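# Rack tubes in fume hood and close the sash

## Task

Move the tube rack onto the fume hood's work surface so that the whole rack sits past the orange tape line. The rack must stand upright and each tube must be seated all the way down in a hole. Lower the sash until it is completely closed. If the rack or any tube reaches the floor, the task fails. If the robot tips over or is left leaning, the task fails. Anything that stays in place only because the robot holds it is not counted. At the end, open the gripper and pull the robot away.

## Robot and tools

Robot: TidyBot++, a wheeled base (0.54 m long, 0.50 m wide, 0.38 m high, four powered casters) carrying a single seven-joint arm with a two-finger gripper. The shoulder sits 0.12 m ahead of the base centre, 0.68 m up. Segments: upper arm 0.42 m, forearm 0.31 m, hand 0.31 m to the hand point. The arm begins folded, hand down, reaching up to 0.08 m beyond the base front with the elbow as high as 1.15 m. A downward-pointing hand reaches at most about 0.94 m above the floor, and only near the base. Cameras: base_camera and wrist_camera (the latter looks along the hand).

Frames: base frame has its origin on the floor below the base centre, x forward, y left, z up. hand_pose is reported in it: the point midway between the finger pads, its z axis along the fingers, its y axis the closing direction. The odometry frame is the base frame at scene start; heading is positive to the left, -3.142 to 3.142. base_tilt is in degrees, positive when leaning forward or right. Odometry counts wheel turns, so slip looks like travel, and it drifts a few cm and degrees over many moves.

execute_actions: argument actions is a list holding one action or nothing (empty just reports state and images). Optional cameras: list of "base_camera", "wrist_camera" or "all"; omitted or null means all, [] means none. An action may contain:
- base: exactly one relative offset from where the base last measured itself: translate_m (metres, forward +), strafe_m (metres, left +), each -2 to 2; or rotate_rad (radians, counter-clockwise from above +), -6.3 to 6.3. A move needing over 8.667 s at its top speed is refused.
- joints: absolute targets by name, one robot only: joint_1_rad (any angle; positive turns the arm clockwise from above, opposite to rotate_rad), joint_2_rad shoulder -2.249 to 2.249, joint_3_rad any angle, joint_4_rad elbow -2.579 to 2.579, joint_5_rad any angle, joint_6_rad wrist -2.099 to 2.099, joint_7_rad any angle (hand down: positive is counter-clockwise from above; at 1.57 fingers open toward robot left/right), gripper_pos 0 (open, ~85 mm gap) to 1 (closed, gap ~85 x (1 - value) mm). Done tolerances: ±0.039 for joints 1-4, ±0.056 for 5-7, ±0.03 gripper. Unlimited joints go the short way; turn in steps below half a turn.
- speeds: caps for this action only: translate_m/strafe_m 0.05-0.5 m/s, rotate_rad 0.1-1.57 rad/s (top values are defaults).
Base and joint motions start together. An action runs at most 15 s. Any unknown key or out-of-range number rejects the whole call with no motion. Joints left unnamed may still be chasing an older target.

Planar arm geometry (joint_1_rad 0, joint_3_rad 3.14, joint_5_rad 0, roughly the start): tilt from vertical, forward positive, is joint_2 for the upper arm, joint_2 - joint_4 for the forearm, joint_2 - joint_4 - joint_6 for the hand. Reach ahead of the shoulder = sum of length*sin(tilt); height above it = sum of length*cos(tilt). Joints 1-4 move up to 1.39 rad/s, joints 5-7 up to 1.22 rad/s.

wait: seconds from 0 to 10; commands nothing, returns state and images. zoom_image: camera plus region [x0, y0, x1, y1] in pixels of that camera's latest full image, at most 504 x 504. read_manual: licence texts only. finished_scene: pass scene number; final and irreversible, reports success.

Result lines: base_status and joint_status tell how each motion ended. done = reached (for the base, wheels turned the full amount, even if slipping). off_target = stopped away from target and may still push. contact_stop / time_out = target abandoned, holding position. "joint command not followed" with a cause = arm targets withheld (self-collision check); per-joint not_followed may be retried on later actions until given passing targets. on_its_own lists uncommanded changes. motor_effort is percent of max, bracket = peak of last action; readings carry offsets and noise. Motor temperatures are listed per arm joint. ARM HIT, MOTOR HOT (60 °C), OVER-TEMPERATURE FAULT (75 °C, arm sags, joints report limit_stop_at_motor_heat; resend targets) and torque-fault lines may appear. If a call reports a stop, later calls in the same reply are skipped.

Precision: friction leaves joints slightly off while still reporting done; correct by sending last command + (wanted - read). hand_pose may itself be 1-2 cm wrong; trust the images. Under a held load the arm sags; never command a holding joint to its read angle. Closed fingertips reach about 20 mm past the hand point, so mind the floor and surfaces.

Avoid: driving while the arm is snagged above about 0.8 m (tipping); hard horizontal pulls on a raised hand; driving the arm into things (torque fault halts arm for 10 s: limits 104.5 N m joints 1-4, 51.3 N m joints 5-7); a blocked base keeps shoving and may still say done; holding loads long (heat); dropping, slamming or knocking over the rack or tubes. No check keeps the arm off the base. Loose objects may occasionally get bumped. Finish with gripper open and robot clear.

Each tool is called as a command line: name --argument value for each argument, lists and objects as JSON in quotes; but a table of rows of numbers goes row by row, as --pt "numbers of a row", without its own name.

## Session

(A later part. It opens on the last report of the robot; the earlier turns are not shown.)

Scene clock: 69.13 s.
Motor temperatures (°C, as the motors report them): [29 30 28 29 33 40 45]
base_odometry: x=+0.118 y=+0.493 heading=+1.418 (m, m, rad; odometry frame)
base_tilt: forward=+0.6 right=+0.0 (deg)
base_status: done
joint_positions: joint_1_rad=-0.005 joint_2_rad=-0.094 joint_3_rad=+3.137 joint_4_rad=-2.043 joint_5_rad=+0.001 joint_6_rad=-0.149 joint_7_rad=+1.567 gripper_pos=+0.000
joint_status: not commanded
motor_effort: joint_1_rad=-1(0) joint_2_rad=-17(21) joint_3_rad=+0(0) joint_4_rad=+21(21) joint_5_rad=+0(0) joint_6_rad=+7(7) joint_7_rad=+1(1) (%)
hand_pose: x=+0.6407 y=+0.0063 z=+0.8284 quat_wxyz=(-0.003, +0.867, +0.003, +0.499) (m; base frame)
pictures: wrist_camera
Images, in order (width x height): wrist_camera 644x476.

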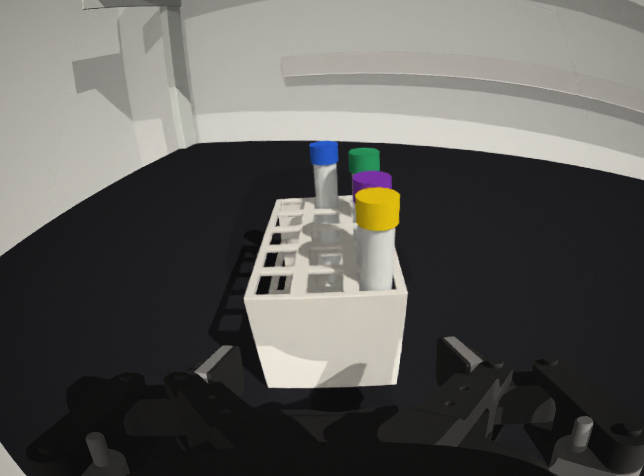

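execute_actions --actions '[{"joints": {"joint_1_rad": -0.038, "joint_2_rad": -0.066, "joint_4_rad": -2.099, "joint_6_rad": -0.053}}]' --cameras '["wrist_camera"]'

zoom_image --camera "wrist_camera" --region '[190, 130, 490, 430]'

Scene clock: 70.50 s.
Motor temperatures (°C, as the motors report them): [29 30 28 29 33 40 45]
base_odometry: x=+0.118 y=+0.493 heading=+1.418 (m, m, rad; odometry frame)
base_tilt: forward=+0.6 right=-0.1 (deg)
base_status: not commanded
joint_positions: joint_1_rad=-0.023 joint_2_rad=-0.086 joint_3_rad=+3.137 joint_4_rad=-2.086 joint_5_rad=+0.001 joint_6_rad=-0.089 joint_7_rad=+1.567 gripper_pos=+0.000
joint_status: all done
motor_effort: joint_1_rad=+0(1) joint_2_rad=-18(19) joint_3_rad=+0(0) joint_4_rad=+20(21) joint_5_rad=+0(1) joint_6_rad=+7(8) joint_7_rad=+1(1) (%)
hand_pose: x=+0.6389 y=+0.0153 z=+0.8158 quat_wxyz=(-0.007, +0.865, +0.010, +0.502) (m; base frame)
pictures: wrist_camera
Images, in order (width x height): wrist_camera 644x476.

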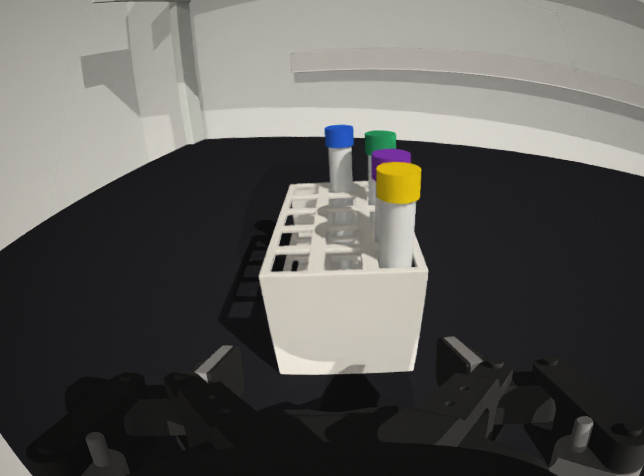

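Region (190, 130, 490, 430) of wrist_camera's 644x476 image, scaled by 1.680.

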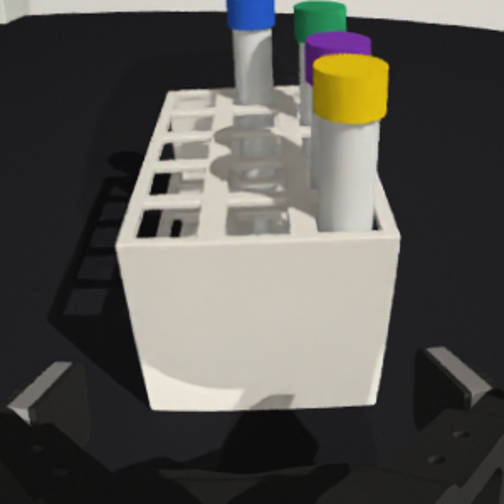

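execute_actions --actions '[{"joints": {"joint_1_rad": 0.001, "joint_2_rad": -0.078}}]' --cameras '["wrist_camera"]'

zoom_image --camera "wrist_camera" --region '[190, 130, 490, 430]'

Scene clock: 71.33 s.
Motor temperatures (°C, as the motors report them): [29 30 28 29 33 40 45]
base_odometry: x=+0.118 y=+0.493 heading=+1.418 (m, m, rad; odometry frame)
base_tilt: forward=+0.6 right=+0.0 (deg)
base_status: not commanded
joint_positions: joint_1_rad=-0.011 joint_2_rad=-0.086 joint_3_rad=+3.137 joint_4_rad=-2.086 joint_5_rad=+0.001 joint_6_rad=-0.089 joint_7_rad=+1.567 gripper_pos=+0.000
joint_status: all done
motor_effort: joint_1_rad=+0(1) joint_2_rad=-18(17) joint_3_rad=+0(0) joint_4_rad=+20(20) joint_5_rad=+0(0) joint_6_rad=+7(7) joint_7_rad=+1(1) (%)
hand_pose: x=+0.6391 y=+0.0090 z=+0.8158 quat_wxyz=(-0.004, +0.865, +0.005, +0.502) (m; base frame)
pictures: wrist_camera
Images, in order (width x height): wrist_camera 644x476.

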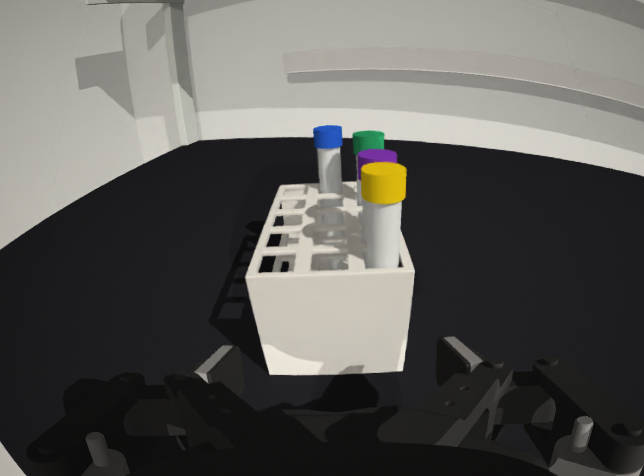

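Region (190, 130, 490, 430) of wrist_camera's 644x476 image, scaled by 1.680.

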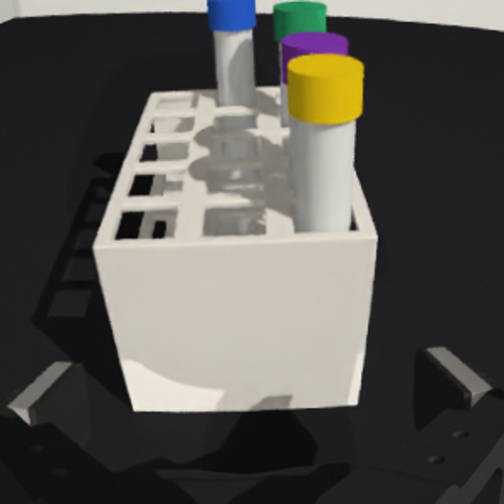

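execute_actions --actions '[{"joints": {"joint_1_rad": -0.029}}]' --cameras '["wrist_camera"]'

Scene clock: 72.23 s.
Motor temperatures (°C, as the motors report them): [29 30 28 29 33 40 45]
base_odometry: x=+0.118 y=+0.493 heading=+1.418 (m, m, rad; odometry frame)
base_tilt: forward=+0.6 right=-0.1 (deg)
base_status: not commanded
joint_positions: joint_1_rad=-0.018 joint_2_rad=-0.086 joint_3_rad=+3.137 joint_4_rad=-2.086 joint_5_rad=+0.001 joint_6_rad=-0.089 joint_7_rad=+1.567 gripper_pos=+0.000
joint_status: all done
motor_effort: joint_1_rad=+0(0) joint_2_rad=-18(18) joint_3_rad=+0(0) joint_4_rad=+20(20) joint_5_rad=+0(1) joint_6_rad=+7(7) joint_7_rad=+1(1) (%)
hand_pose: x=+0.6390 y=+0.0131 z=+0.8158 quat_wxyz=(-0.006, +0.865, +0.009, +0.502) (m; base frame)
pictures: wrist_camera
Images, in order (width x height): wrist_camera 644x476.

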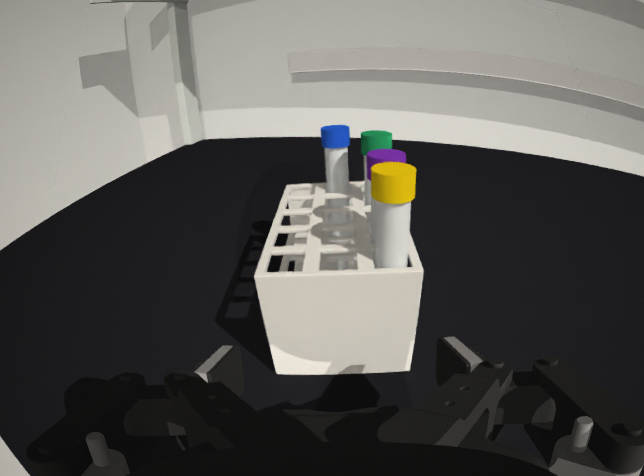

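execute_actions --actions '[{"base": {"translate_m": 0.025}, "speeds": {"translate_m": 0.08}, "joints": {"joint_1_rad": -0.018, "joint_2_rad": -0.086, "joint_4_rad": -2.086, "joint_6_rad": -0.089}}]' --cameras '["wrist_camera"]'

zoom_image --camera "wrist_camera" --region '[190, 170, 490, 470]'

Scene clock: 73.53 s.
Motor temperatures (°C, as the motors report them): [29 30 28 29 33 40 45]
base_odometry: x=+0.122 y=+0.518 heading=+1.418 (m, m, rad; odometry frame)
base_tilt: forward=+0.6 right=+0.0 (deg)
base_status: done
joint_positions: joint_1_rad=-0.018 joint_2_rad=-0.087 joint_3_rad=+3.137 joint_4_rad=-2.086 joint_5_rad=+0.001 joint_6_rad=-0.089 joint_7_rad=+1.567 gripper_pos=+0.000
joint_status: all done
motor_effort: joint_1_rad=+0(2) joint_2_rad=-17(18) joint_3_rad=+0(0) joint_4_rad=+20(21) joint_5_rad=+0(1) joint_6_rad=+7(7) joint_7_rad=+1(1) (%)
hand_pose: x=+0.6388 y=+0.0131 z=+0.8163 quat_wxyz=(-0.006, +0.864, +0.009, +0.503) (m; base frame)
pictures: wrist_camera
Images, in order (width x height): wrist_camera 644x476.

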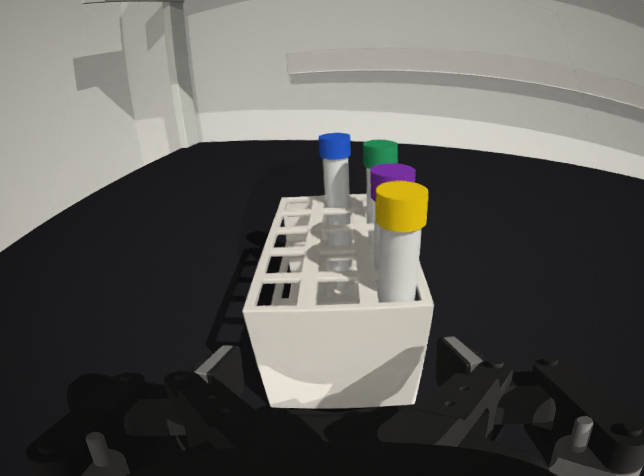

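Region (190, 170, 490, 470) of wrist_camera's 644x476 image, scaled by 1.680.

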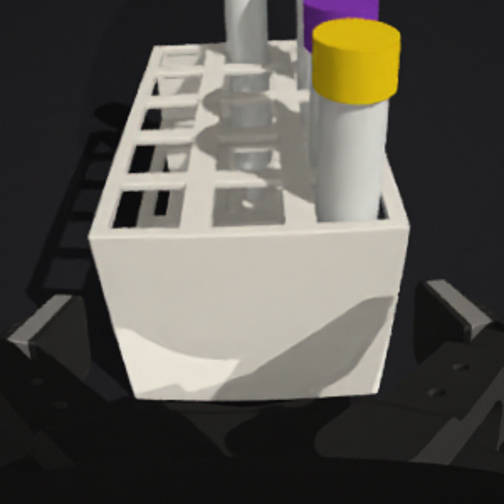

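execute_actions --actions '[{"base": {"translate_m": 0.026}, "speeds": {"translate_m": 0.08}}]' --cameras '["wrist_camera"]'

Scene clock: 74.57 s.
Motor temperatures (°C, as the motors report them): [29 30 28 29 33 40 45]
base_odometry: x=+0.126 y=+0.544 heading=+1.418 (m, m, rad; odometry frame)
base_tilt: forward=+0.6 right=-0.1 (deg)
base_status: done
joint_positions: joint_1_rad=-0.018 joint_2_rad=-0.087 joint_3_rad=+3.137 joint_4_rad=-2.086 joint_5_rad=+0.001 joint_6_rad=-0.089 joint_7_rad=+1.567 gripper_pos=+0.000
joint_status: not commanded
motor_effort: joint_1_rad=+0(0) joint_2_rad=-17(20) joint_3_rad=+0(1) joint_4_rad=+20(21) joint_5_rad=+0(0) joint_6_rad=+7(7) joint_7_rad=+1(1) (%)
hand_pose: x=+0.6388 y=+0.0131 z=+0.8163 quat_wxyz=(-0.006, +0.864, +0.009, +0.503) (m; base frame)
pictures: wrist_camera
Images, in order (width x height): wrist_camera 644x476.

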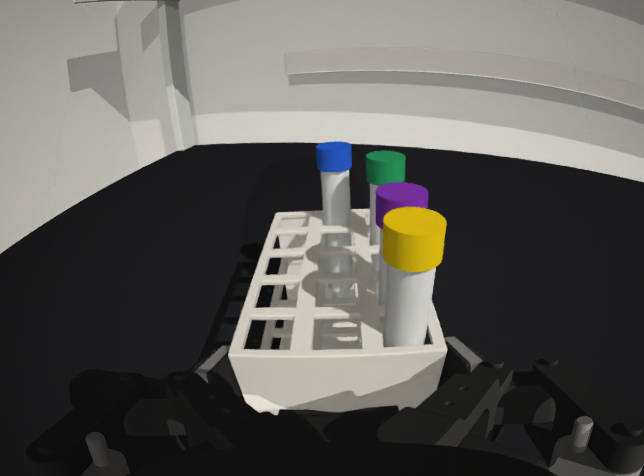

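The fingers straddle the rack's end. Closing the gripper now.

execute_actions --actions '[{"joints": {"gripper_pos": 1.0}}]' --cameras '["wrist_camera"]'

Scene clock: 75.77 s.
Motor temperatures (°C, as the motors report them): [29 30 28 29 33 40 45]
base_odometry: x=+0.126 y=+0.544 heading=+1.418 (m, m, rad; odometry frame)
base_tilt: forward=+0.6 right=-0.1 (deg)
base_status: not commanded
joint_positions: joint_1_rad=-0.018 joint_2_rad=-0.087 joint_3_rad=+3.137 joint_4_rad=-2.085 joint_5_rad=+0.001 joint_6_rad=-0.089 joint_7_rad=+1.567 gripper_pos=+0.087
joint_status: gripper_pos off_target (ended at +0.087, target +1.000)
motor_effort: joint_1_rad=+0(0) joint_2_rad=-16(19) joint_3_rad=+0(0) joint_4_rad=+19(21) joint_5_rad=+0(0) joint_6_rad=+6(7) joint_7_rad=+1(1) (%)
hand_pose: x=+0.6389 y=+0.0131 z=+0.8172 quat_wxyz=(-0.006, +0.864, +0.009, +0.503) (m; base frame)
pictures: wrist_camera
Images, in order (width x height): wrist_camera 644x476.

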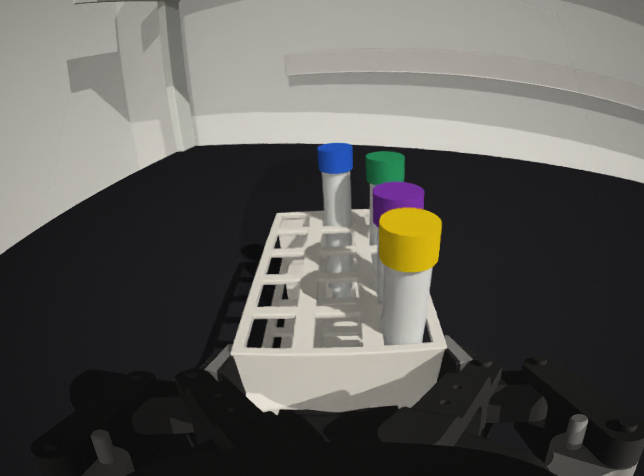

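execute_actions --actions '[{"joints": {"joint_2_rad": -0.155, "joint_4_rad": -1.945, "joint_6_rad": -0.262}}]' --cameras '["wrist_camera"]'

Scene clock: 77.80 s.
Motor temperatures (°C, as the motors report them): [29 30 28 29 33 40 45]
base_odometry: x=+0.126 y=+0.544 heading=+1.418 (m, m, rad; odometry frame)
base_tilt: forward=+0.6 right=+0.0 (deg)
base_status: not commanded
joint_positions: joint_1_rad=-0.018 joint_2_rad=-0.134 joint_3_rad=+3.137 joint_4_rad=-1.962 joint_5_rad=+0.001 joint_6_rad=-0.231 joint_7_rad=+1.567 gripper_pos=+0.087
joint_status: all done
motor_effort: joint_1_rad=+0(0) joint_2_rad=-19(21) joint_3_rad=+0(0) joint_4_rad=+22(23) joint_5_rad=+0(0) joint_6_rad=+8(9) joint_7_rad=+1(1) (%)
hand_pose: x=+0.6416 y=+0.0132 z=+0.8730 quat_wxyz=(-0.006, +0.857, +0.009, +0.515) (m; base frame)
pictures: wrist_camera
Images, in order (width x height): wrist_camera 644x476.

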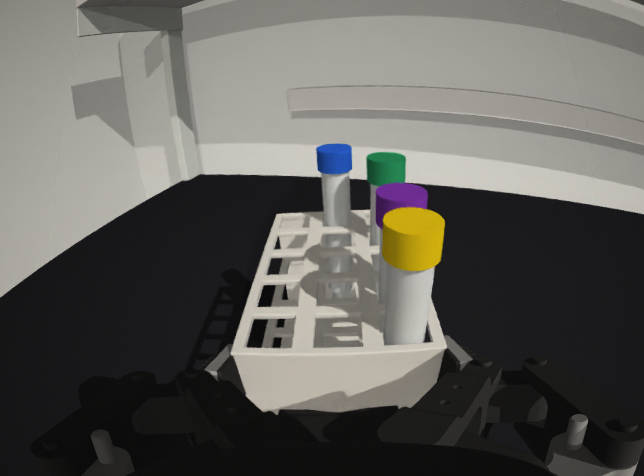

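execute_actions --actions '[{"base": {"rotate_rad": -1.861}, "speeds": {"rotate_rad": 1.0}, "joints": {"joint_1_rad": 0.012, "joint_2_rad": -0.205, "joint_4_rad": -1.338, "joint_6_rad": -0.952}}]'

Scene clock: 81.40 s.
Motor temperatures (°C, as the motors report them): [29 30 28 29 33 40 45]
base_odometry: x=+0.126 y=+0.544 heading=-0.442 (m, m, rad; odometry frame)
base_tilt: forward=+0.6 right=+0.0 (deg)
base_status: done
joint_positions: joint_1_rad=-0.005 joint_2_rad=-0.175 joint_3_rad=+3.137 joint_4_rad=-1.359 joint_5_rad=+0.001 joint_6_rad=-0.921 joint_7_rad=+1.567 gripper_pos=+0.087
joint_status: all done
motor_effort: joint_1_rad=+0(3) joint_2_rad=-16(21) joint_3_rad=+0(3) joint_4_rad=+21(23) joint_5_rad=+1(0) joint_6_rad=+8(8) joint_7_rad=+1(2) (%)
hand_pose: x=+0.6049 y=+0.0058 z=+1.0562 quat_wxyz=(-0.002, +0.869, +0.002, +0.495) (m; base frame)
pictures: base_camera, wrist_camera
Images, in order (width x height): base_camera 644x364, wrist_camera 644x476.

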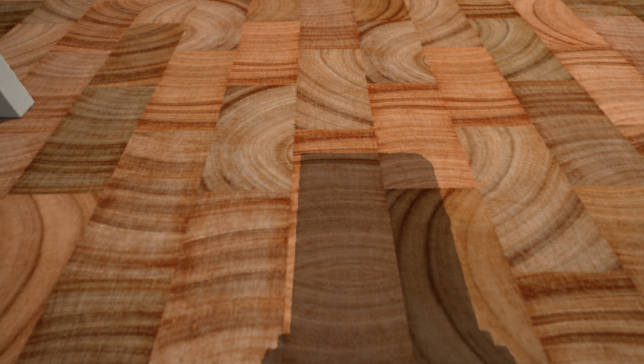

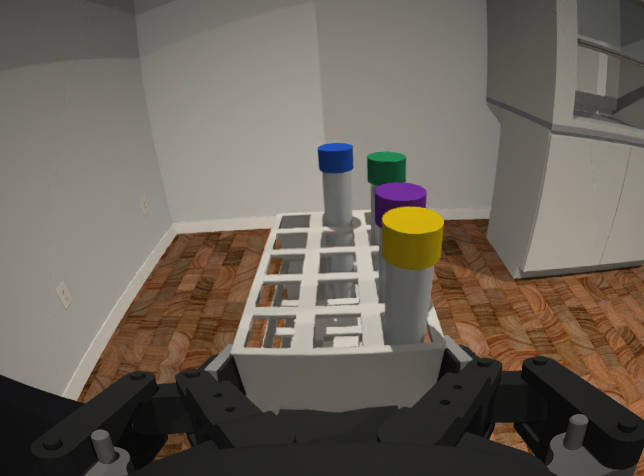

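execute_actions --actions '[{"base": {"strafe_m": -1.6}, "joints": {"joint_1_rad": -0.002, "joint_2_rad": 0.055, "joint_4_rad": -1.081, "joint_6_rad": -0.96}}]'

Scene clock: 86.10 s.
Motor temperatures (°C, as the motors report them): [29 30 28 29 33 40 45]
base_odometry: x=-0.561 y=-0.901 heading=-0.443 (m, m, rad; odometry frame)
base_tilt: forward=+0.6 right=+0.0 (deg)
base_status: done
joint_positions: joint_1_rad=-0.005 joint_2_rad=+0.059 joint_3_rad=+3.137 joint_4_rad=-1.104 joint_5_rad=+0.001 joint_6_rad=-0.930 joint_7_rad=+1.567 gripper_pos=+0.087
joint_status: all done
motor_effort: joint_1_rad=-1(4) joint_2_rad=-25(28) joint_3_rad=-1(2) joint_4_rad=+21(23) joint_5_rad=+0(0) joint_6_rad=+8(8) joint_7_rad=+1(1) (%)
hand_pose: x=+0.7020 y=+0.0064 z=+1.0716 quat_wxyz=(-0.003, +0.865, +0.002, +0.501) (m; base frame)
pictures: base_camera, wrist_camera
Images, in order (width x height): base_camera 644x364, wrist_camera 644x476.

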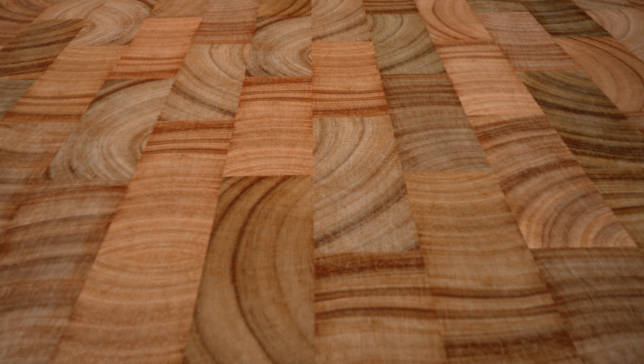

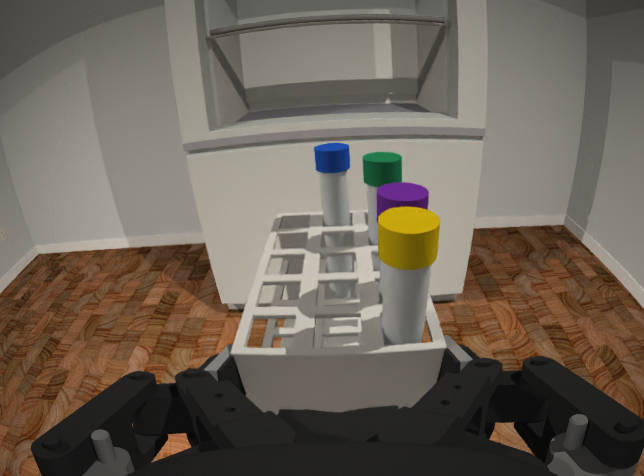

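execute_actions --actions '[{"base": {"translate_m": 0.97}}]'

Scene clock: 89.57 s.
Motor temperatures (°C, as the motors report them): [29 30 28 29 33 40 45]
base_odometry: x=+0.315 y=-1.318 heading=-0.444 (m, m, rad; odometry frame)
base_tilt: forward=+0.6 right=+0.0 (deg)
base_status: done
joint_positions: joint_1_rad=-0.005 joint_2_rad=+0.060 joint_3_rad=+3.137 joint_4_rad=-1.101 joint_5_rad=+0.001 joint_6_rad=-0.933 joint_7_rad=+1.567 gripper_pos=+0.087
joint_status: not commanded
motor_effort: joint_1_rad=-1(2) joint_2_rad=-26(28) joint_3_rad=+0(2) joint_4_rad=+21(22) joint_5_rad=+1(0) joint_6_rad=+8(8) joint_7_rad=+1(1) (%)
hand_pose: x=+0.7023 y=+0.0064 z=+1.0711 quat_wxyz=(-0.003, +0.866, +0.002, +0.500) (m; base frame)
pictures: base_camera, wrist_camera
Images, in order (width x height): base_camera 644x364, wrist_camera 644x476.

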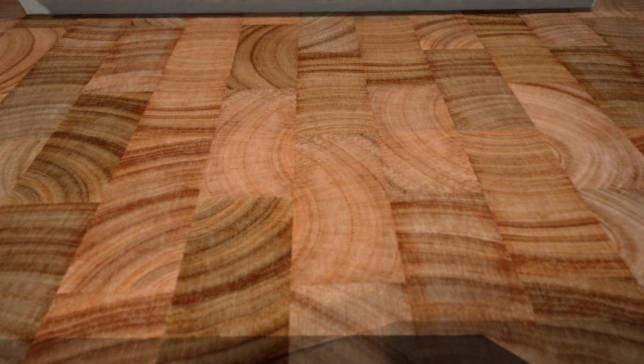

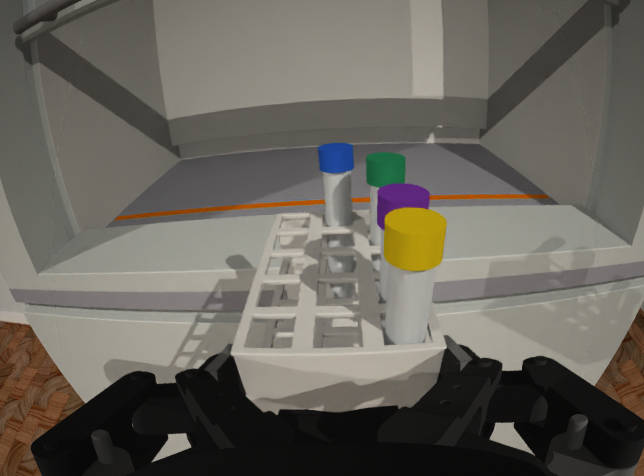

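execute_actions --actions '[{"base": {"translate_m": 0.40}, "speeds": {"translate_m": 0.3}}]'

Scene clock: 92.30 s.
Motor temperatures (°C, as the motors report them): [29 30 28 29 33 40 45]
base_odometry: x=+0.676 y=-1.490 heading=-0.444 (m, m, rad; odometry frame)
base_tilt: forward=+0.6 right=+0.0 (deg)
base_status: done
joint_positions: joint_1_rad=-0.005 joint_2_rad=+0.061 joint_3_rad=+3.137 joint_4_rad=-1.101 joint_5_rad=+0.001 joint_6_rad=-0.934 joint_7_rad=+1.567 gripper_pos=+0.087
joint_status: not commanded
motor_effort: joint_1_rad=+0(1) joint_2_rad=-24(28) joint_3_rad=+0(0) joint_4_rad=+20(22) joint_5_rad=+0(1) joint_6_rad=+8(8) joint_7_rad=+1(1) (%)
hand_pose: x=+0.7026 y=+0.0064 z=+1.0707 quat_wxyz=(-0.003, +0.866, +0.002, +0.499) (m; base frame)
pictures: base_camera, wrist_camera
Images, in order (width x height): base_camera 644x364, wrist_camera 644x476.

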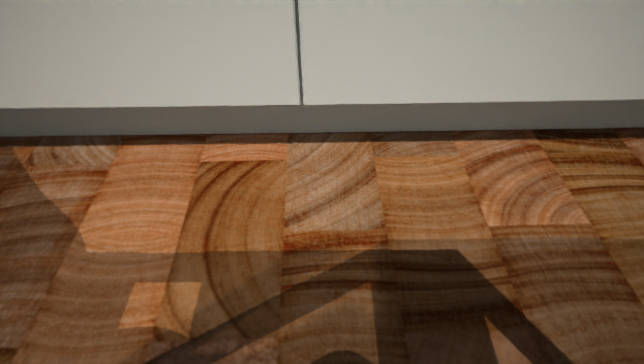

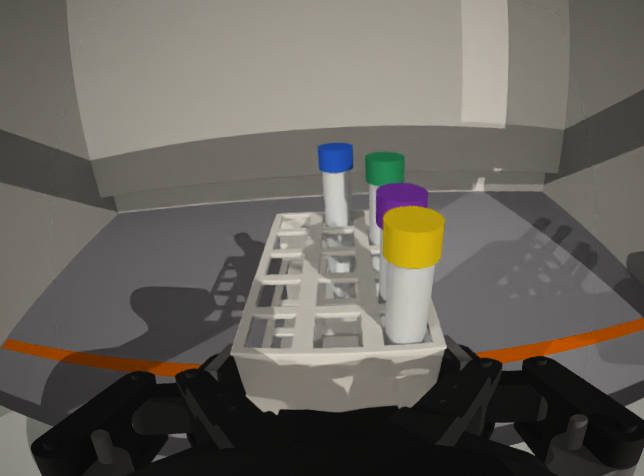

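execute_actions --actions '[{"base": {"translate_m": 0.225}, "speeds": {"translate_m": 0.2}}]'

Scene clock: 94.37 s.
Motor temperatures (°C, as the motors report them): [29 30 28 30 33 40 45]
base_odometry: x=+0.880 y=-1.587 heading=-0.444 (m, m, rad; odometry frame)
base_tilt: forward=+0.6 right=+0.0 (deg)
base_status: done
joint_positions: joint_1_rad=-0.005 joint_2_rad=+0.062 joint_3_rad=+3.137 joint_4_rad=-1.100 joint_5_rad=+0.001 joint_6_rad=-0.934 joint_7_rad=+1.567 gripper_pos=+0.087
joint_status: not commanded
motor_effort: joint_1_rad=-1(1) joint_2_rad=-26(29) joint_3_rad=-1(1) joint_4_rad=+21(21) joint_5_rad=+0(0) joint_6_rad=+8(8) joint_7_rad=+1(1) (%)
hand_pose: x=+0.7027 y=+0.0064 z=+1.0706 quat_wxyz=(-0.003, +0.866, +0.002, +0.499) (m; base frame)
pictures: base_camera, wrist_camera
Images, in order (width x height): base_camera 644x364, wrist_camera 644x476.

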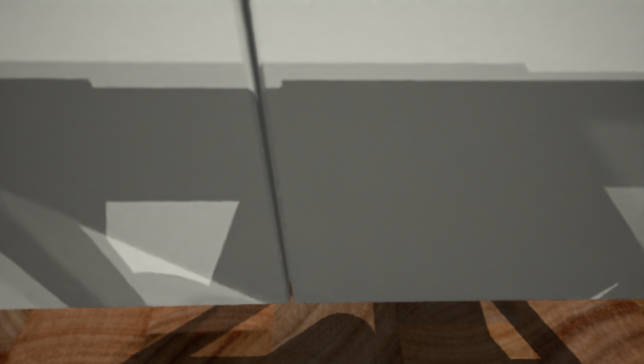

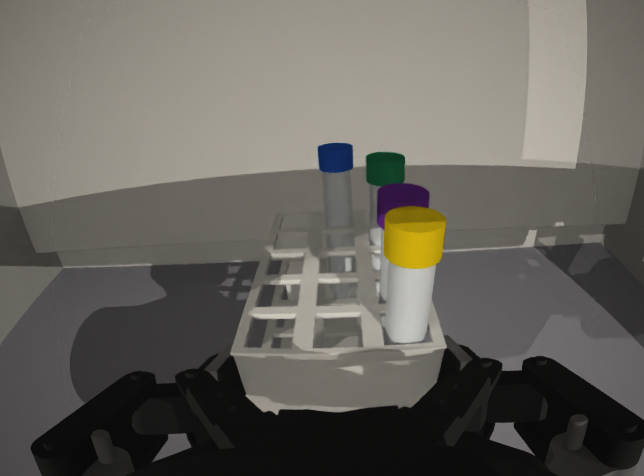

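execute_actions --actions '[{"joints": {"joint_2_rad": -0.02, "joint_4_rad": -1.388, "joint_6_rad": -0.656}}]' --cameras '["wrist_camera"]'

Scene clock: 95.90 s.
Motor temperatures (°C, as the motors report them): [29 30 28 30 33 40 45]
base_odometry: x=+0.880 y=-1.587 heading=-0.444 (m, m, rad; odometry frame)
base_tilt: forward=+0.6 right=+0.0 (deg)
base_status: not commanded
joint_positions: joint_1_rad=-0.005 joint_2_rad=+0.011 joint_3_rad=+3.137 joint_4_rad=-1.380 joint_5_rad=+0.001 joint_6_rad=-0.699 joint_7_rad=+1.567 gripper_pos=+0.087
joint_status: all done
motor_effort: joint_1_rad=+0(1) joint_2_rad=-24(26) joint_3_rad=-1(1) joint_4_rad=+22(23) joint_5_rad=+0(0) joint_6_rad=+8(8) joint_7_rad=+1(1) (%)
hand_pose: x=+0.7032 y=+0.0065 z=+1.0043 quat_wxyz=(-0.003, +0.865, +0.002, +0.502) (m; base frame)
pictures: wrist_camera
Images, in order (width x height): wrist_camera 644x476.

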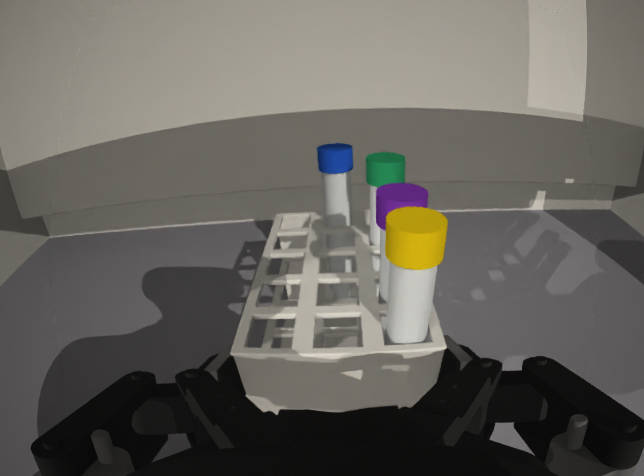

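execute_actions --actions '[{"joints": {"joint_2_rad": -0.028, "joint_4_rad": -1.462, "joint_6_rad": -0.589}}]' --cameras '["wrist_camera"]'

Scene clock: 96.90 s.
Motor temperatures (°C, as the motors report them): [29 30 28 30 33 40 45]
base_odometry: x=+0.880 y=-1.587 heading=-0.444 (m, m, rad; odometry frame)
base_tilt: forward=+0.6 right=+0.0 (deg)
base_status: not commanded
joint_positions: joint_1_rad=-0.005 joint_2_rad=+0.001 joint_3_rad=+3.137 joint_4_rad=-1.456 joint_5_rad=+0.001 joint_6_rad=-0.633 joint_7_rad=+1.567 gripper_pos=+0.087
joint_status: all done
motor_effort: joint_1_rad=+0(1) joint_2_rad=-23(26) joint_3_rad=-1(0) joint_4_rad=+22(23) joint_5_rad=+0(0) joint_6_rad=+8(9) joint_7_rad=+1(1) (%)
hand_pose: x=+0.7018 y=+0.0066 z=+0.9841 quat_wxyz=(-0.003, +0.865, +0.003, +0.502) (m; base frame)
pictures: wrist_camera
Images, in order (width x height): wrist_camera 644x476.

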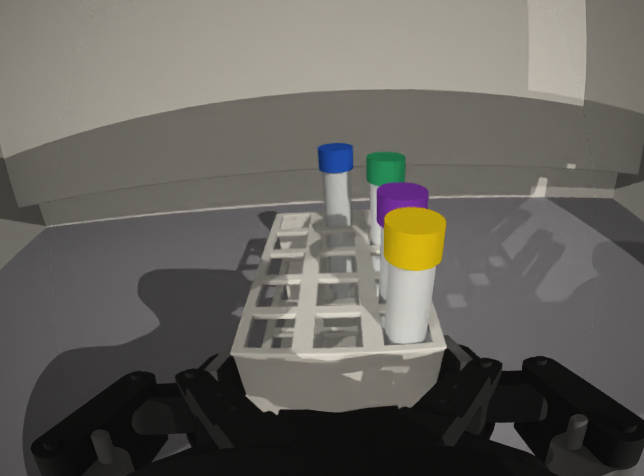

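execute_actions --actions '[{"joints": {"joint_4_rad": -1.518, "joint_6_rad": -0.533}}]' --cameras '["wrist_camera"]'

Scene clock: 97.83 s.
Motor temperatures (°C, as the motors report them): [29 30 28 30 33 40 45]
base_odometry: x=+0.880 y=-1.587 heading=-0.444 (m, m, rad; odometry frame)
base_tilt: forward=+0.6 right=-0.1 (deg)
base_status: not commanded
joint_positions: joint_1_rad=-0.005 joint_2_rad=-0.006 joint_3_rad=+3.137 joint_4_rad=-1.500 joint_5_rad=+0.001 joint_6_rad=-0.569 joint_7_rad=+1.567 gripper_pos=+0.087
joint_status: all done
motor_effort: joint_1_rad=+0(1) joint_2_rad=-22(24) joint_3_rad=+0(0) joint_4_rad=+21(22) joint_5_rad=+0(1) joint_6_rad=+7(8) joint_7_rad=+1(1) (%)
hand_pose: x=+0.7042 y=+0.0066 z=+0.9794 quat_wxyz=(-0.003, +0.858, +0.003, +0.513) (m; base frame)
pictures: wrist_camera
Images, in order (width x height): wrist_camera 644x476.

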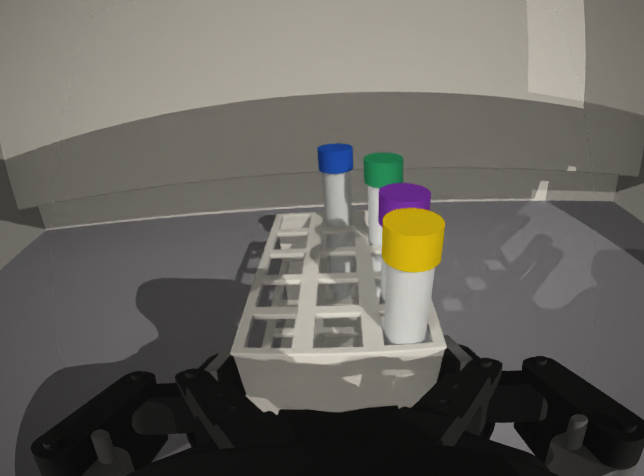

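execute_actions --actions '[{"joints": {"joint_2_rad": -0.008, "joint_4_rad": -1.498, "joint_6_rad": -0.569, "gripper_pos": 0.0}}]' --cameras '["wrist_camera"]'

Scene clock: 99.23 s.
Motor temperatures (°C, as the motors report them): [29 30 28 30 33 40 45]
base_odometry: x=+0.880 y=-1.587 heading=-0.444 (m, m, rad; odometry frame)
base_tilt: forward=+0.6 right=-0.1 (deg)
base_status: not commanded
joint_positions: joint_1_rad=-0.005 joint_2_rad=-0.005 joint_3_rad=+3.137 joint_4_rad=-1.500 joint_5_rad=+0.001 joint_6_rad=-0.569 joint_7_rad=+1.567 gripper_pos=+0.000
joint_status: all done
motor_effort: joint_1_rad=+0(0) joint_2_rad=-22(25) joint_3_rad=+0(0) joint_4_rad=+21(23) joint_5_rad=-1(0) joint_6_rad=+7(8) joint_7_rad=+1(1) (%)
hand_pose: x=+0.7045 y=+0.0066 z=+0.9794 quat_wxyz=(-0.003, +0.858, +0.003, +0.513) (m; base frame)
pictures: wrist_camera
Images, in order (width x height): wrist_camera 644x476.

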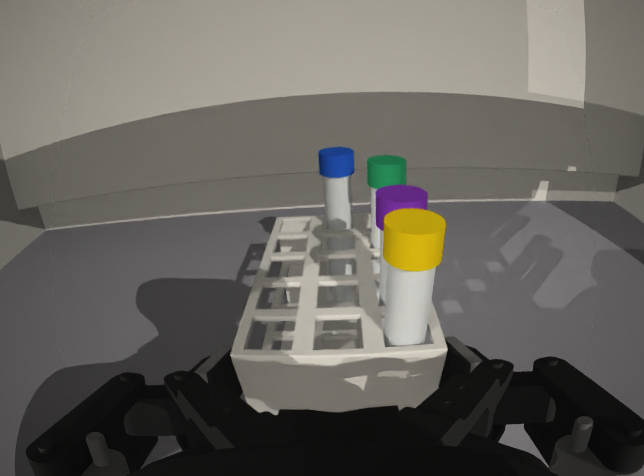

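execute_actions --actions '[{"joints": {"joint_2_rad": -0.145, "joint_4_rad": -1.49, "joint_6_rad": -0.75}}]' --cameras '["wrist_camera"]'

Scene clock: 100.73 s.
Motor temperatures (°C, as the motors report them): [29 30 28 30 33 40 45]
base_odometry: x=+0.880 y=-1.587 heading=-0.444 (m, m, rad; odometry frame)
base_tilt: forward=+0.6 right=+0.0 (deg)
base_status: not commanded
joint_positions: joint_1_rad=-0.005 joint_2_rad=-0.140 joint_3_rad=+3.137 joint_4_rad=-1.500 joint_5_rad=+0.001 joint_6_rad=-0.715 joint_7_rad=+1.567 gripper_pos=+0.000
joint_status: all done
motor_effort: joint_1_rad=+0(0) joint_2_rad=-16(24) joint_3_rad=+0(0) joint_4_rad=+21(21) joint_5_rad=+0(1) joint_6_rad=+7(7) joint_7_rad=+1(1) (%)
hand_pose: x=+0.6401 y=+0.0061 z=+1.0144 quat_wxyz=(-0.002, +0.861, +0.003, +0.509) (m; base frame)
pictures: wrist_camera
Images, in order (width x height): wrist_camera 644x476.

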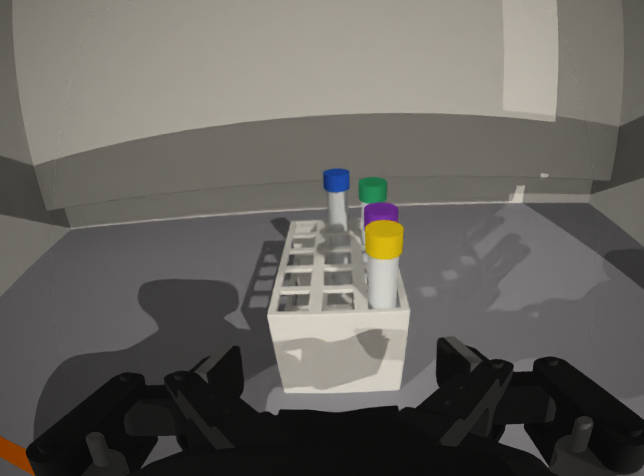

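execute_actions --actions '[{"base": {"translate_m": -0.31}, "joints": {"joint_6_rad": -0.467, "gripper_pos": 1.0}}]' --cameras '["wrist_camera"]'

Scene clock: 103.90 s.
Motor temperatures (°C, as the motors report them): [29 30 28 30 33 40 45]
base_odometry: x=+0.600 y=-1.454 heading=-0.445 (m, m, rad; odometry frame)
base_tilt: forward=+0.6 right=+0.0 (deg)
base_status: done
joint_positions: joint_1_rad=-0.005 joint_2_rad=-0.148 joint_3_rad=+3.137 joint_4_rad=-1.492 joint_5_rad=+0.001 joint_6_rad=-0.485 joint_7_rad=+1.567 gripper_pos=+0.999
joint_status: all done
motor_effort: joint_1_rad=-1(3) joint_2_rad=-15(22) joint_3_rad=+0(4) joint_4_rad=+21(23) joint_5_rad=+0(1) joint_6_rad=+8(9) joint_7_rad=+1(1) (%)
hand_pose: x=+0.6641 y=+0.0065 z=+1.0894 quat_wxyz=(-0.003, +0.792, +0.003, +0.610) (m; base frame)
pictures: wrist_camera
Images, in order (width x height): wrist_camera 644x476.

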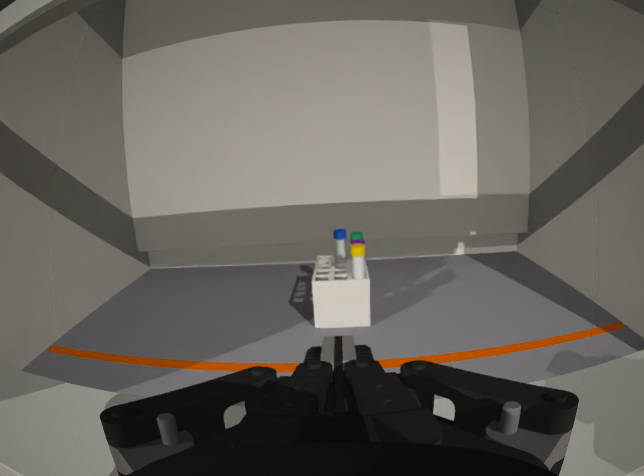

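execute_actions --actions '[{"joints": {"joint_2_rad": -0.058, "joint_4_rad": -0.872, "joint_6_rad": -0.50}}]' --cameras '["wrist_camera"]'

Scene clock: 106.23 s.
Motor temperatures (°C, as the motors report them): [29 30 28 30 33 40 45]
base_odometry: x=+0.600 y=-1.454 heading=-0.445 (m, m, rad; odometry frame)
base_tilt: forward=+0.6 right=+0.0 (deg)
base_status: not commanded
joint_positions: joint_1_rad=-0.005 joint_2_rad=-0.081 joint_3_rad=+3.137 joint_4_rad=-0.885 joint_5_rad=+0.001 joint_6_rad=-0.485 joint_7_rad=+1.567 gripper_pos=+0.999
joint_status: all done
motor_effort: joint_1_rad=+0(1) joint_2_rad=-15(19) joint_3_rad=-1(0) joint_4_rad=+18(23) joint_5_rad=+0(0) joint_6_rad=+8(8) joint_7_rad=+1(1) (%)
hand_pose: x=+0.6105 y=+0.0060 z=+1.4057 quat_wxyz=(-0.005, +0.601, +0.002, +0.799) (m; base frame)
pictures: wrist_camera
Images, in order (width x height): wrist_camera 644x476.

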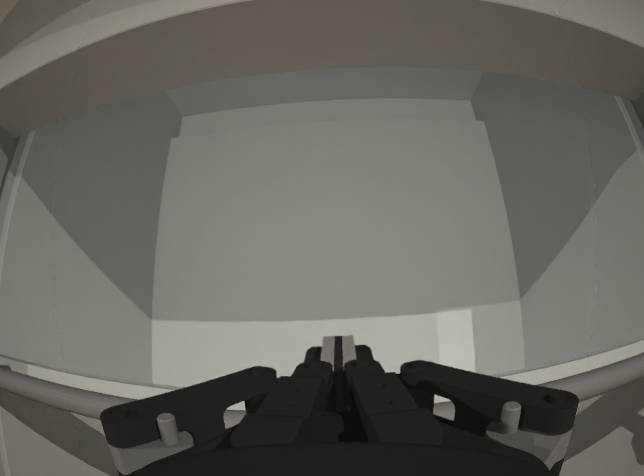

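execute_actions --actions '[{"base": {"translate_m": 0.085}, "speeds": {"translate_m": 0.2}, "joints": {"joint_2_rad": -0.078, "gripper_pos": 0.0}}]' --cameras '["wrist_camera"]'

Scene clock: 107.63 s.
Motor temperatures (°C, as the motors report them): [29 30 28 30 33 40 45]
base_odometry: x=+0.677 y=-1.490 heading=-0.445 (m, m, rad; odometry frame)
base_tilt: forward=+0.6 right=+0.0 (deg)
base_status: done
joint_positions: joint_1_rad=-0.005 joint_2_rad=-0.074 joint_3_rad=+3.137 joint_4_rad=-0.883 joint_5_rad=+0.001 joint_6_rad=-0.485 joint_7_rad=+1.567 gripper_pos=+0.000
joint_status: all done
motor_effort: joint_1_rad=+0(0) joint_2_rad=-16(19) joint_3_rad=+0(0) joint_4_rad=+17(18) joint_5_rad=+0(1) joint_6_rad=+8(8) joint_7_rad=+1(1) (%)
hand_pose: x=+0.6149 y=+0.0060 z=+1.4033 quat_wxyz=(-0.005, +0.603, +0.002, +0.798) (m; base frame)
pictures: wrist_camera
Images, in order (width x height): wrist_camera 644x476.

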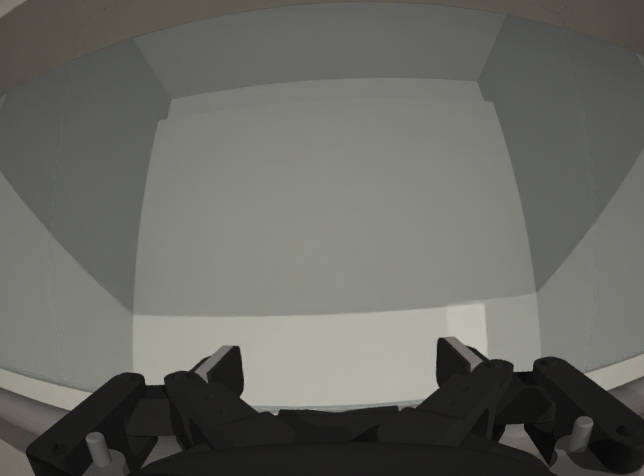

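execute_actions --actions '[{"base": {"translate_m": 0.03}, "speeds": {"translate_m": 0.1}}]' --cameras '[]'

execute_actions --actions '[{"joints": {"joint_6_rad": -0.60}}]' --cameras '["wrist_camera"]'

Scene clock: 108.67 s.
Motor temperatures (°C, as the motors report them): [29 30 28 30 33 40 45]
base_odometry: x=+0.703 y=-1.503 heading=-0.445 (m, m, rad; odometry frame)
base_tilt: forward=+0.6 right=+0.0 (deg)
base_status: done
joint_positions: joint_1_rad=-0.005 joint_2_rad=-0.072 joint_3_rad=+3.137 joint_4_rad=-0.882 joint_5_rad=+0.001 joint_6_rad=-0.485 joint_7_rad=+1.567 gripper_pos=+0.000
joint_status: not commanded
motor_effort: joint_1_rad=-1(0) joint_2_rad=-16(20) joint_3_rad=+0(1) joint_4_rad=+17(19) joint_5_rad=+0(1) joint_6_rad=+8(8) joint_7_rad=+1(1) (%)
hand_pose: x=+0.6162 y=+0.0060 z=+1.4026 quat_wxyz=(-0.005, +0.604, +0.002, +0.797) (m; base frame)
pictures: none
No camera images: the call's "cameras" was empty. Leave "cameras" out to get every camera's image.

Scene clock: 109.33 s.
Motor temperatures (°C, as the motors report them): [29 30 28 30 33 40 45]
base_odometry: x=+0.703 y=-1.503 heading=-0.445 (m, m, rad; odometry frame)
base_tilt: forward=+0.6 right=-0.1 (deg)
base_status: not commanded
joint_positions: joint_1_rad=-0.005 joint_2_rad=-0.072 joint_3_rad=+3.137 joint_4_rad=-0.879 joint_5_rad=+0.001 joint_6_rad=-0.562 joint_7_rad=+1.567 gripper_pos=+0.000
joint_status: all done
motor_effort: joint_1_rad=+0(2) joint_2_rad=-14(18) joint_3_rad=+0(1) joint_4_rad=+17(18) joint_5_rad=-1(1) joint_6_rad=+7(8) joint_7_rad=+1(0) (%)
hand_pose: x=+0.6204 y=+0.0060 z=+1.3816 quat_wxyz=(-0.004, +0.632, +0.002, +0.775) (m; base frame)
pictures: wrist_camera
Images, in order (width x height): wrist_camera 644x476.

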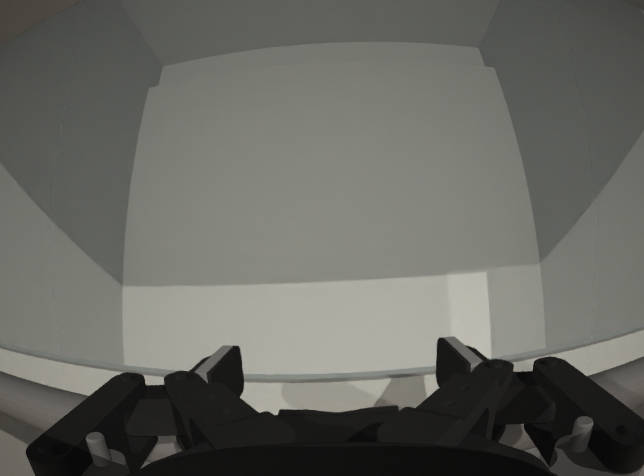

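execute_actions --actions '[{"joints": {"joint_2_rad": 0.053, "joint_4_rad": -1.011, "joint_6_rad": -0.70}}]' --cameras '["wrist_camera"]'

Scene clock: 111.47 s.
Motor temperatures (°C, as the motors report them): [29 30 28 30 33 40 45]
base_odometry: x=+0.703 y=-1.503 heading=-0.445 (m, m, rad; odometry frame)
base_tilt: forward=+0.5 right=-0.1 (deg)
base_status: not commanded
joint_positions: joint_1_rad=-0.005 joint_2_rad=-0.076 joint_3_rad=+3.137 joint_4_rad=-0.905 joint_5_rad=+0.001 joint_6_rad=-0.584 joint_7_rad=+1.567 gripper_pos=+0.000
joint_status: joint_2_rad off_target (ended at -0.076, target +0.053); joint_4_rad off_target (ended at -0.905, target -1.011); joint_6_rad off_target (ended at -0.584, target -0.700)
motor_effort: joint_1_rad=-2(2) joint_2_rad=+9(15) joint_3_rad=-1(1) joint_4_rad=+1(17) joint_5_rad=-2(3) joint_6_rad=-4(7) joint_7_rad=-1(1) (%)
hand_pose: x=+0.6259 y=+0.0061 z=+1.3628 quat_wxyz=(-0.004, +0.649, +0.002, +0.761) (m; base frame)
pictures: wrist_camera
Images, in order (width x height): wrist_camera 644x476.

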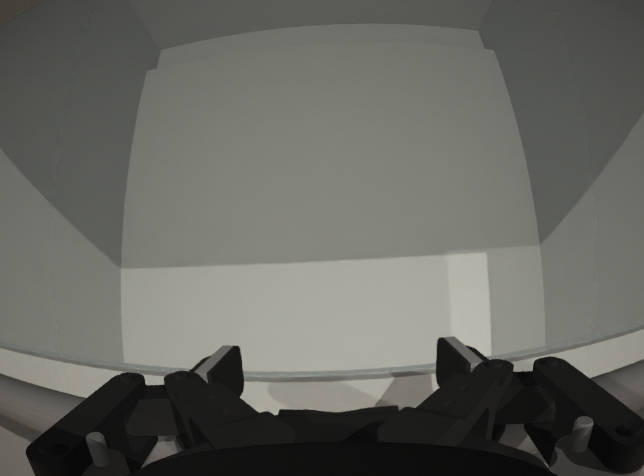

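execute_actions --actions '[{"joints": {"joint_2_rad": -0.065, "joint_4_rad": -1.245, "joint_6_rad": -0.575}}]' --cameras '["wrist_camera"]'

Scene clock: 113.50 s.
Motor temperatures (°C, as the motors report them): [29 30 28 30 33 40 45]
base_odometry: x=+0.703 y=-1.503 heading=-0.445 (m, m, rad; odometry frame)
base_tilt: forward=+0.6 right=+0.0 (deg)
base_status: not commanded
joint_positions: joint_1_rad=-0.005 joint_2_rad=-0.151 joint_3_rad=+3.137 joint_4_rad=-1.192 joint_5_rad=+0.001 joint_6_rad=-0.524 joint_7_rad=+1.567 gripper_pos=+0.000
joint_status: joint_2_rad off_target (ended at -0.151, target -0.065); joint_4_rad off_target (ended at -1.192, target -1.245); the others done
motor_effort: joint_1_rad=+0(2) joint_2_rad=+2(11) joint_3_rad=+0(1) joint_4_rad=+12(13) joint_5_rad=-1(3) joint_6_rad=+4(11) joint_7_rad=+1(2) (%)
hand_pose: x=+0.6383 y=+0.0063 z=+1.2583 quat_wxyz=(-0.004, +0.705, +0.002, +0.709) (m; base frame)
pictures: wrist_camera
Images, in order (width x height): wrist_camera 644x476.

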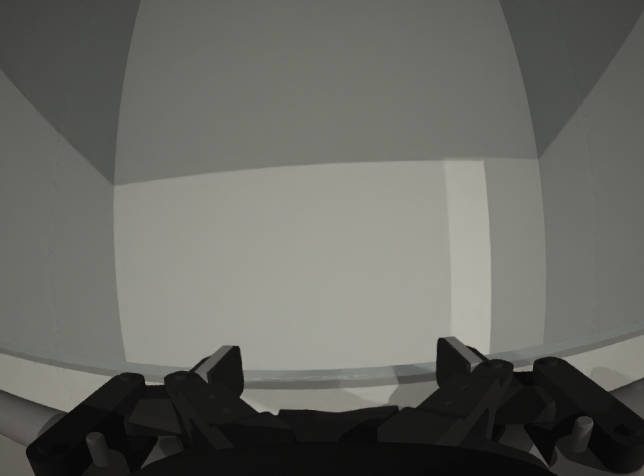

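execute_actions --actions '[{"joints": {"joint_2_rad": -0.150, "joint_4_rad": -1.70, "joint_6_rad": -0.185}}]' --cameras '["wrist_camera"]'

Scene clock: 117.03 s.
Motor temperatures (°C, as the motors report them): [29 30 28 29 33 40 45]
base_odometry: x=+0.703 y=-1.503 heading=-0.445 (m, m, rad; odometry frame)
base_tilt: forward=+0.6 right=+0.0 (deg)
base_status: not commanded
joint_positions: joint_1_rad=-0.005 joint_2_rad=-0.231 joint_3_rad=+3.137 joint_4_rad=-1.651 joint_5_rad=+0.001 joint_6_rad=-0.143 joint_7_rad=+1.567 gripper_pos=+0.000
joint_status: joint_2_rad off_target (ended at -0.231, target -0.150); joint_4_rad off_target (ended at -1.651, target -1.700); the others done
motor_effort: joint_1_rad=+0(1) joint_2_rad=+0(12) joint_3_rad=+0(1) joint_4_rad=+12(20) joint_5_rad=-1(3) joint_6_rad=+0(11) joint_7_rad=+1(2) (%)
hand_pose: x=+0.6447 y=+0.0066 z=+1.1410 quat_wxyz=(-0.004, +0.704, +0.003, +0.710) (m; base frame)
pictures: wrist_camera
Images, in order (width x height): wrist_camera 644x476.

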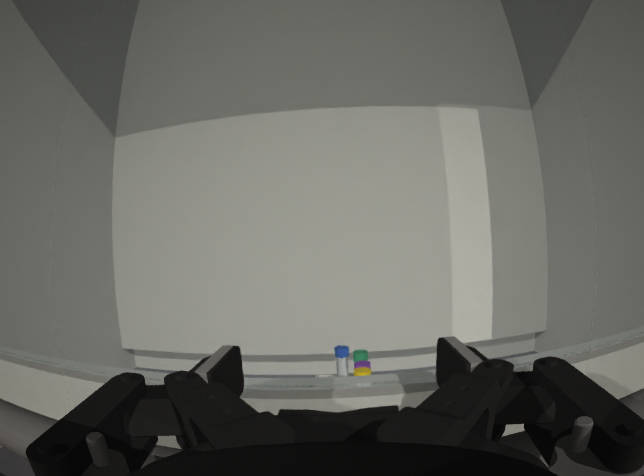

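execute_actions --actions '[{"joints": {"joint_2_rad": -0.135, "joint_4_rad": -1.95, "joint_6_rad": -0.085}}]' --cameras '["wrist_camera"]'

Scene clock: 119.47 s.
Motor temperatures (°C, as the motors report them): [29 30 28 29 33 40 45]
base_odometry: x=+0.703 y=-1.503 heading=-0.445 (m, m, rad; odometry frame)
base_tilt: forward=+0.6 right=+0.0 (deg)
base_status: not commanded
joint_positions: joint_1_rad=-0.005 joint_2_rad=-0.235 joint_3_rad=+3.137 joint_4_rad=-1.903 joint_5_rad=+0.001 joint_6_rad=-0.014 joint_7_rad=+1.567 gripper_pos=+0.000
joint_status: joint_2_rad off_target (ended at -0.235, target -0.135); joint_4_rad off_target (ended at -1.903, target -1.950); joint_6_rad off_target (ended at -0.014, target -0.085)
motor_effort: joint_1_rad=+0(1) joint_2_rad=+1(11) joint_3_rad=+0(1) joint_4_rad=+16(16) joint_5_rad=+1(3) joint_6_rad=+3(13) joint_7_rad=+2(2) (%)
hand_pose: x=+0.6433 y=+0.0065 z=+1.0257 quat_wxyz=(-0.004, +0.745, +0.003, +0.667) (m; base frame)
pictures: wrist_camera
Images, in order (width x height): wrist_camera 644x476.

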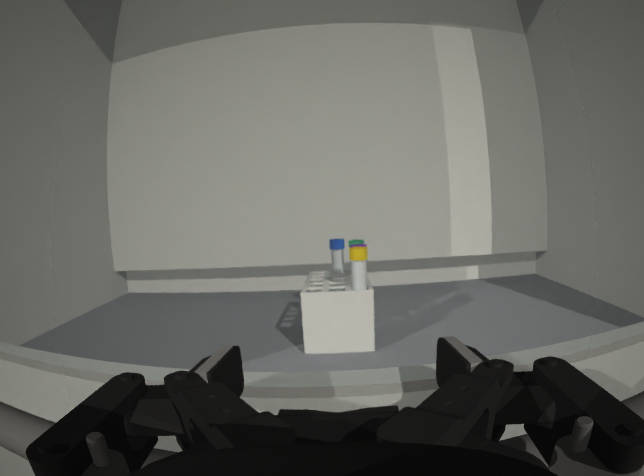

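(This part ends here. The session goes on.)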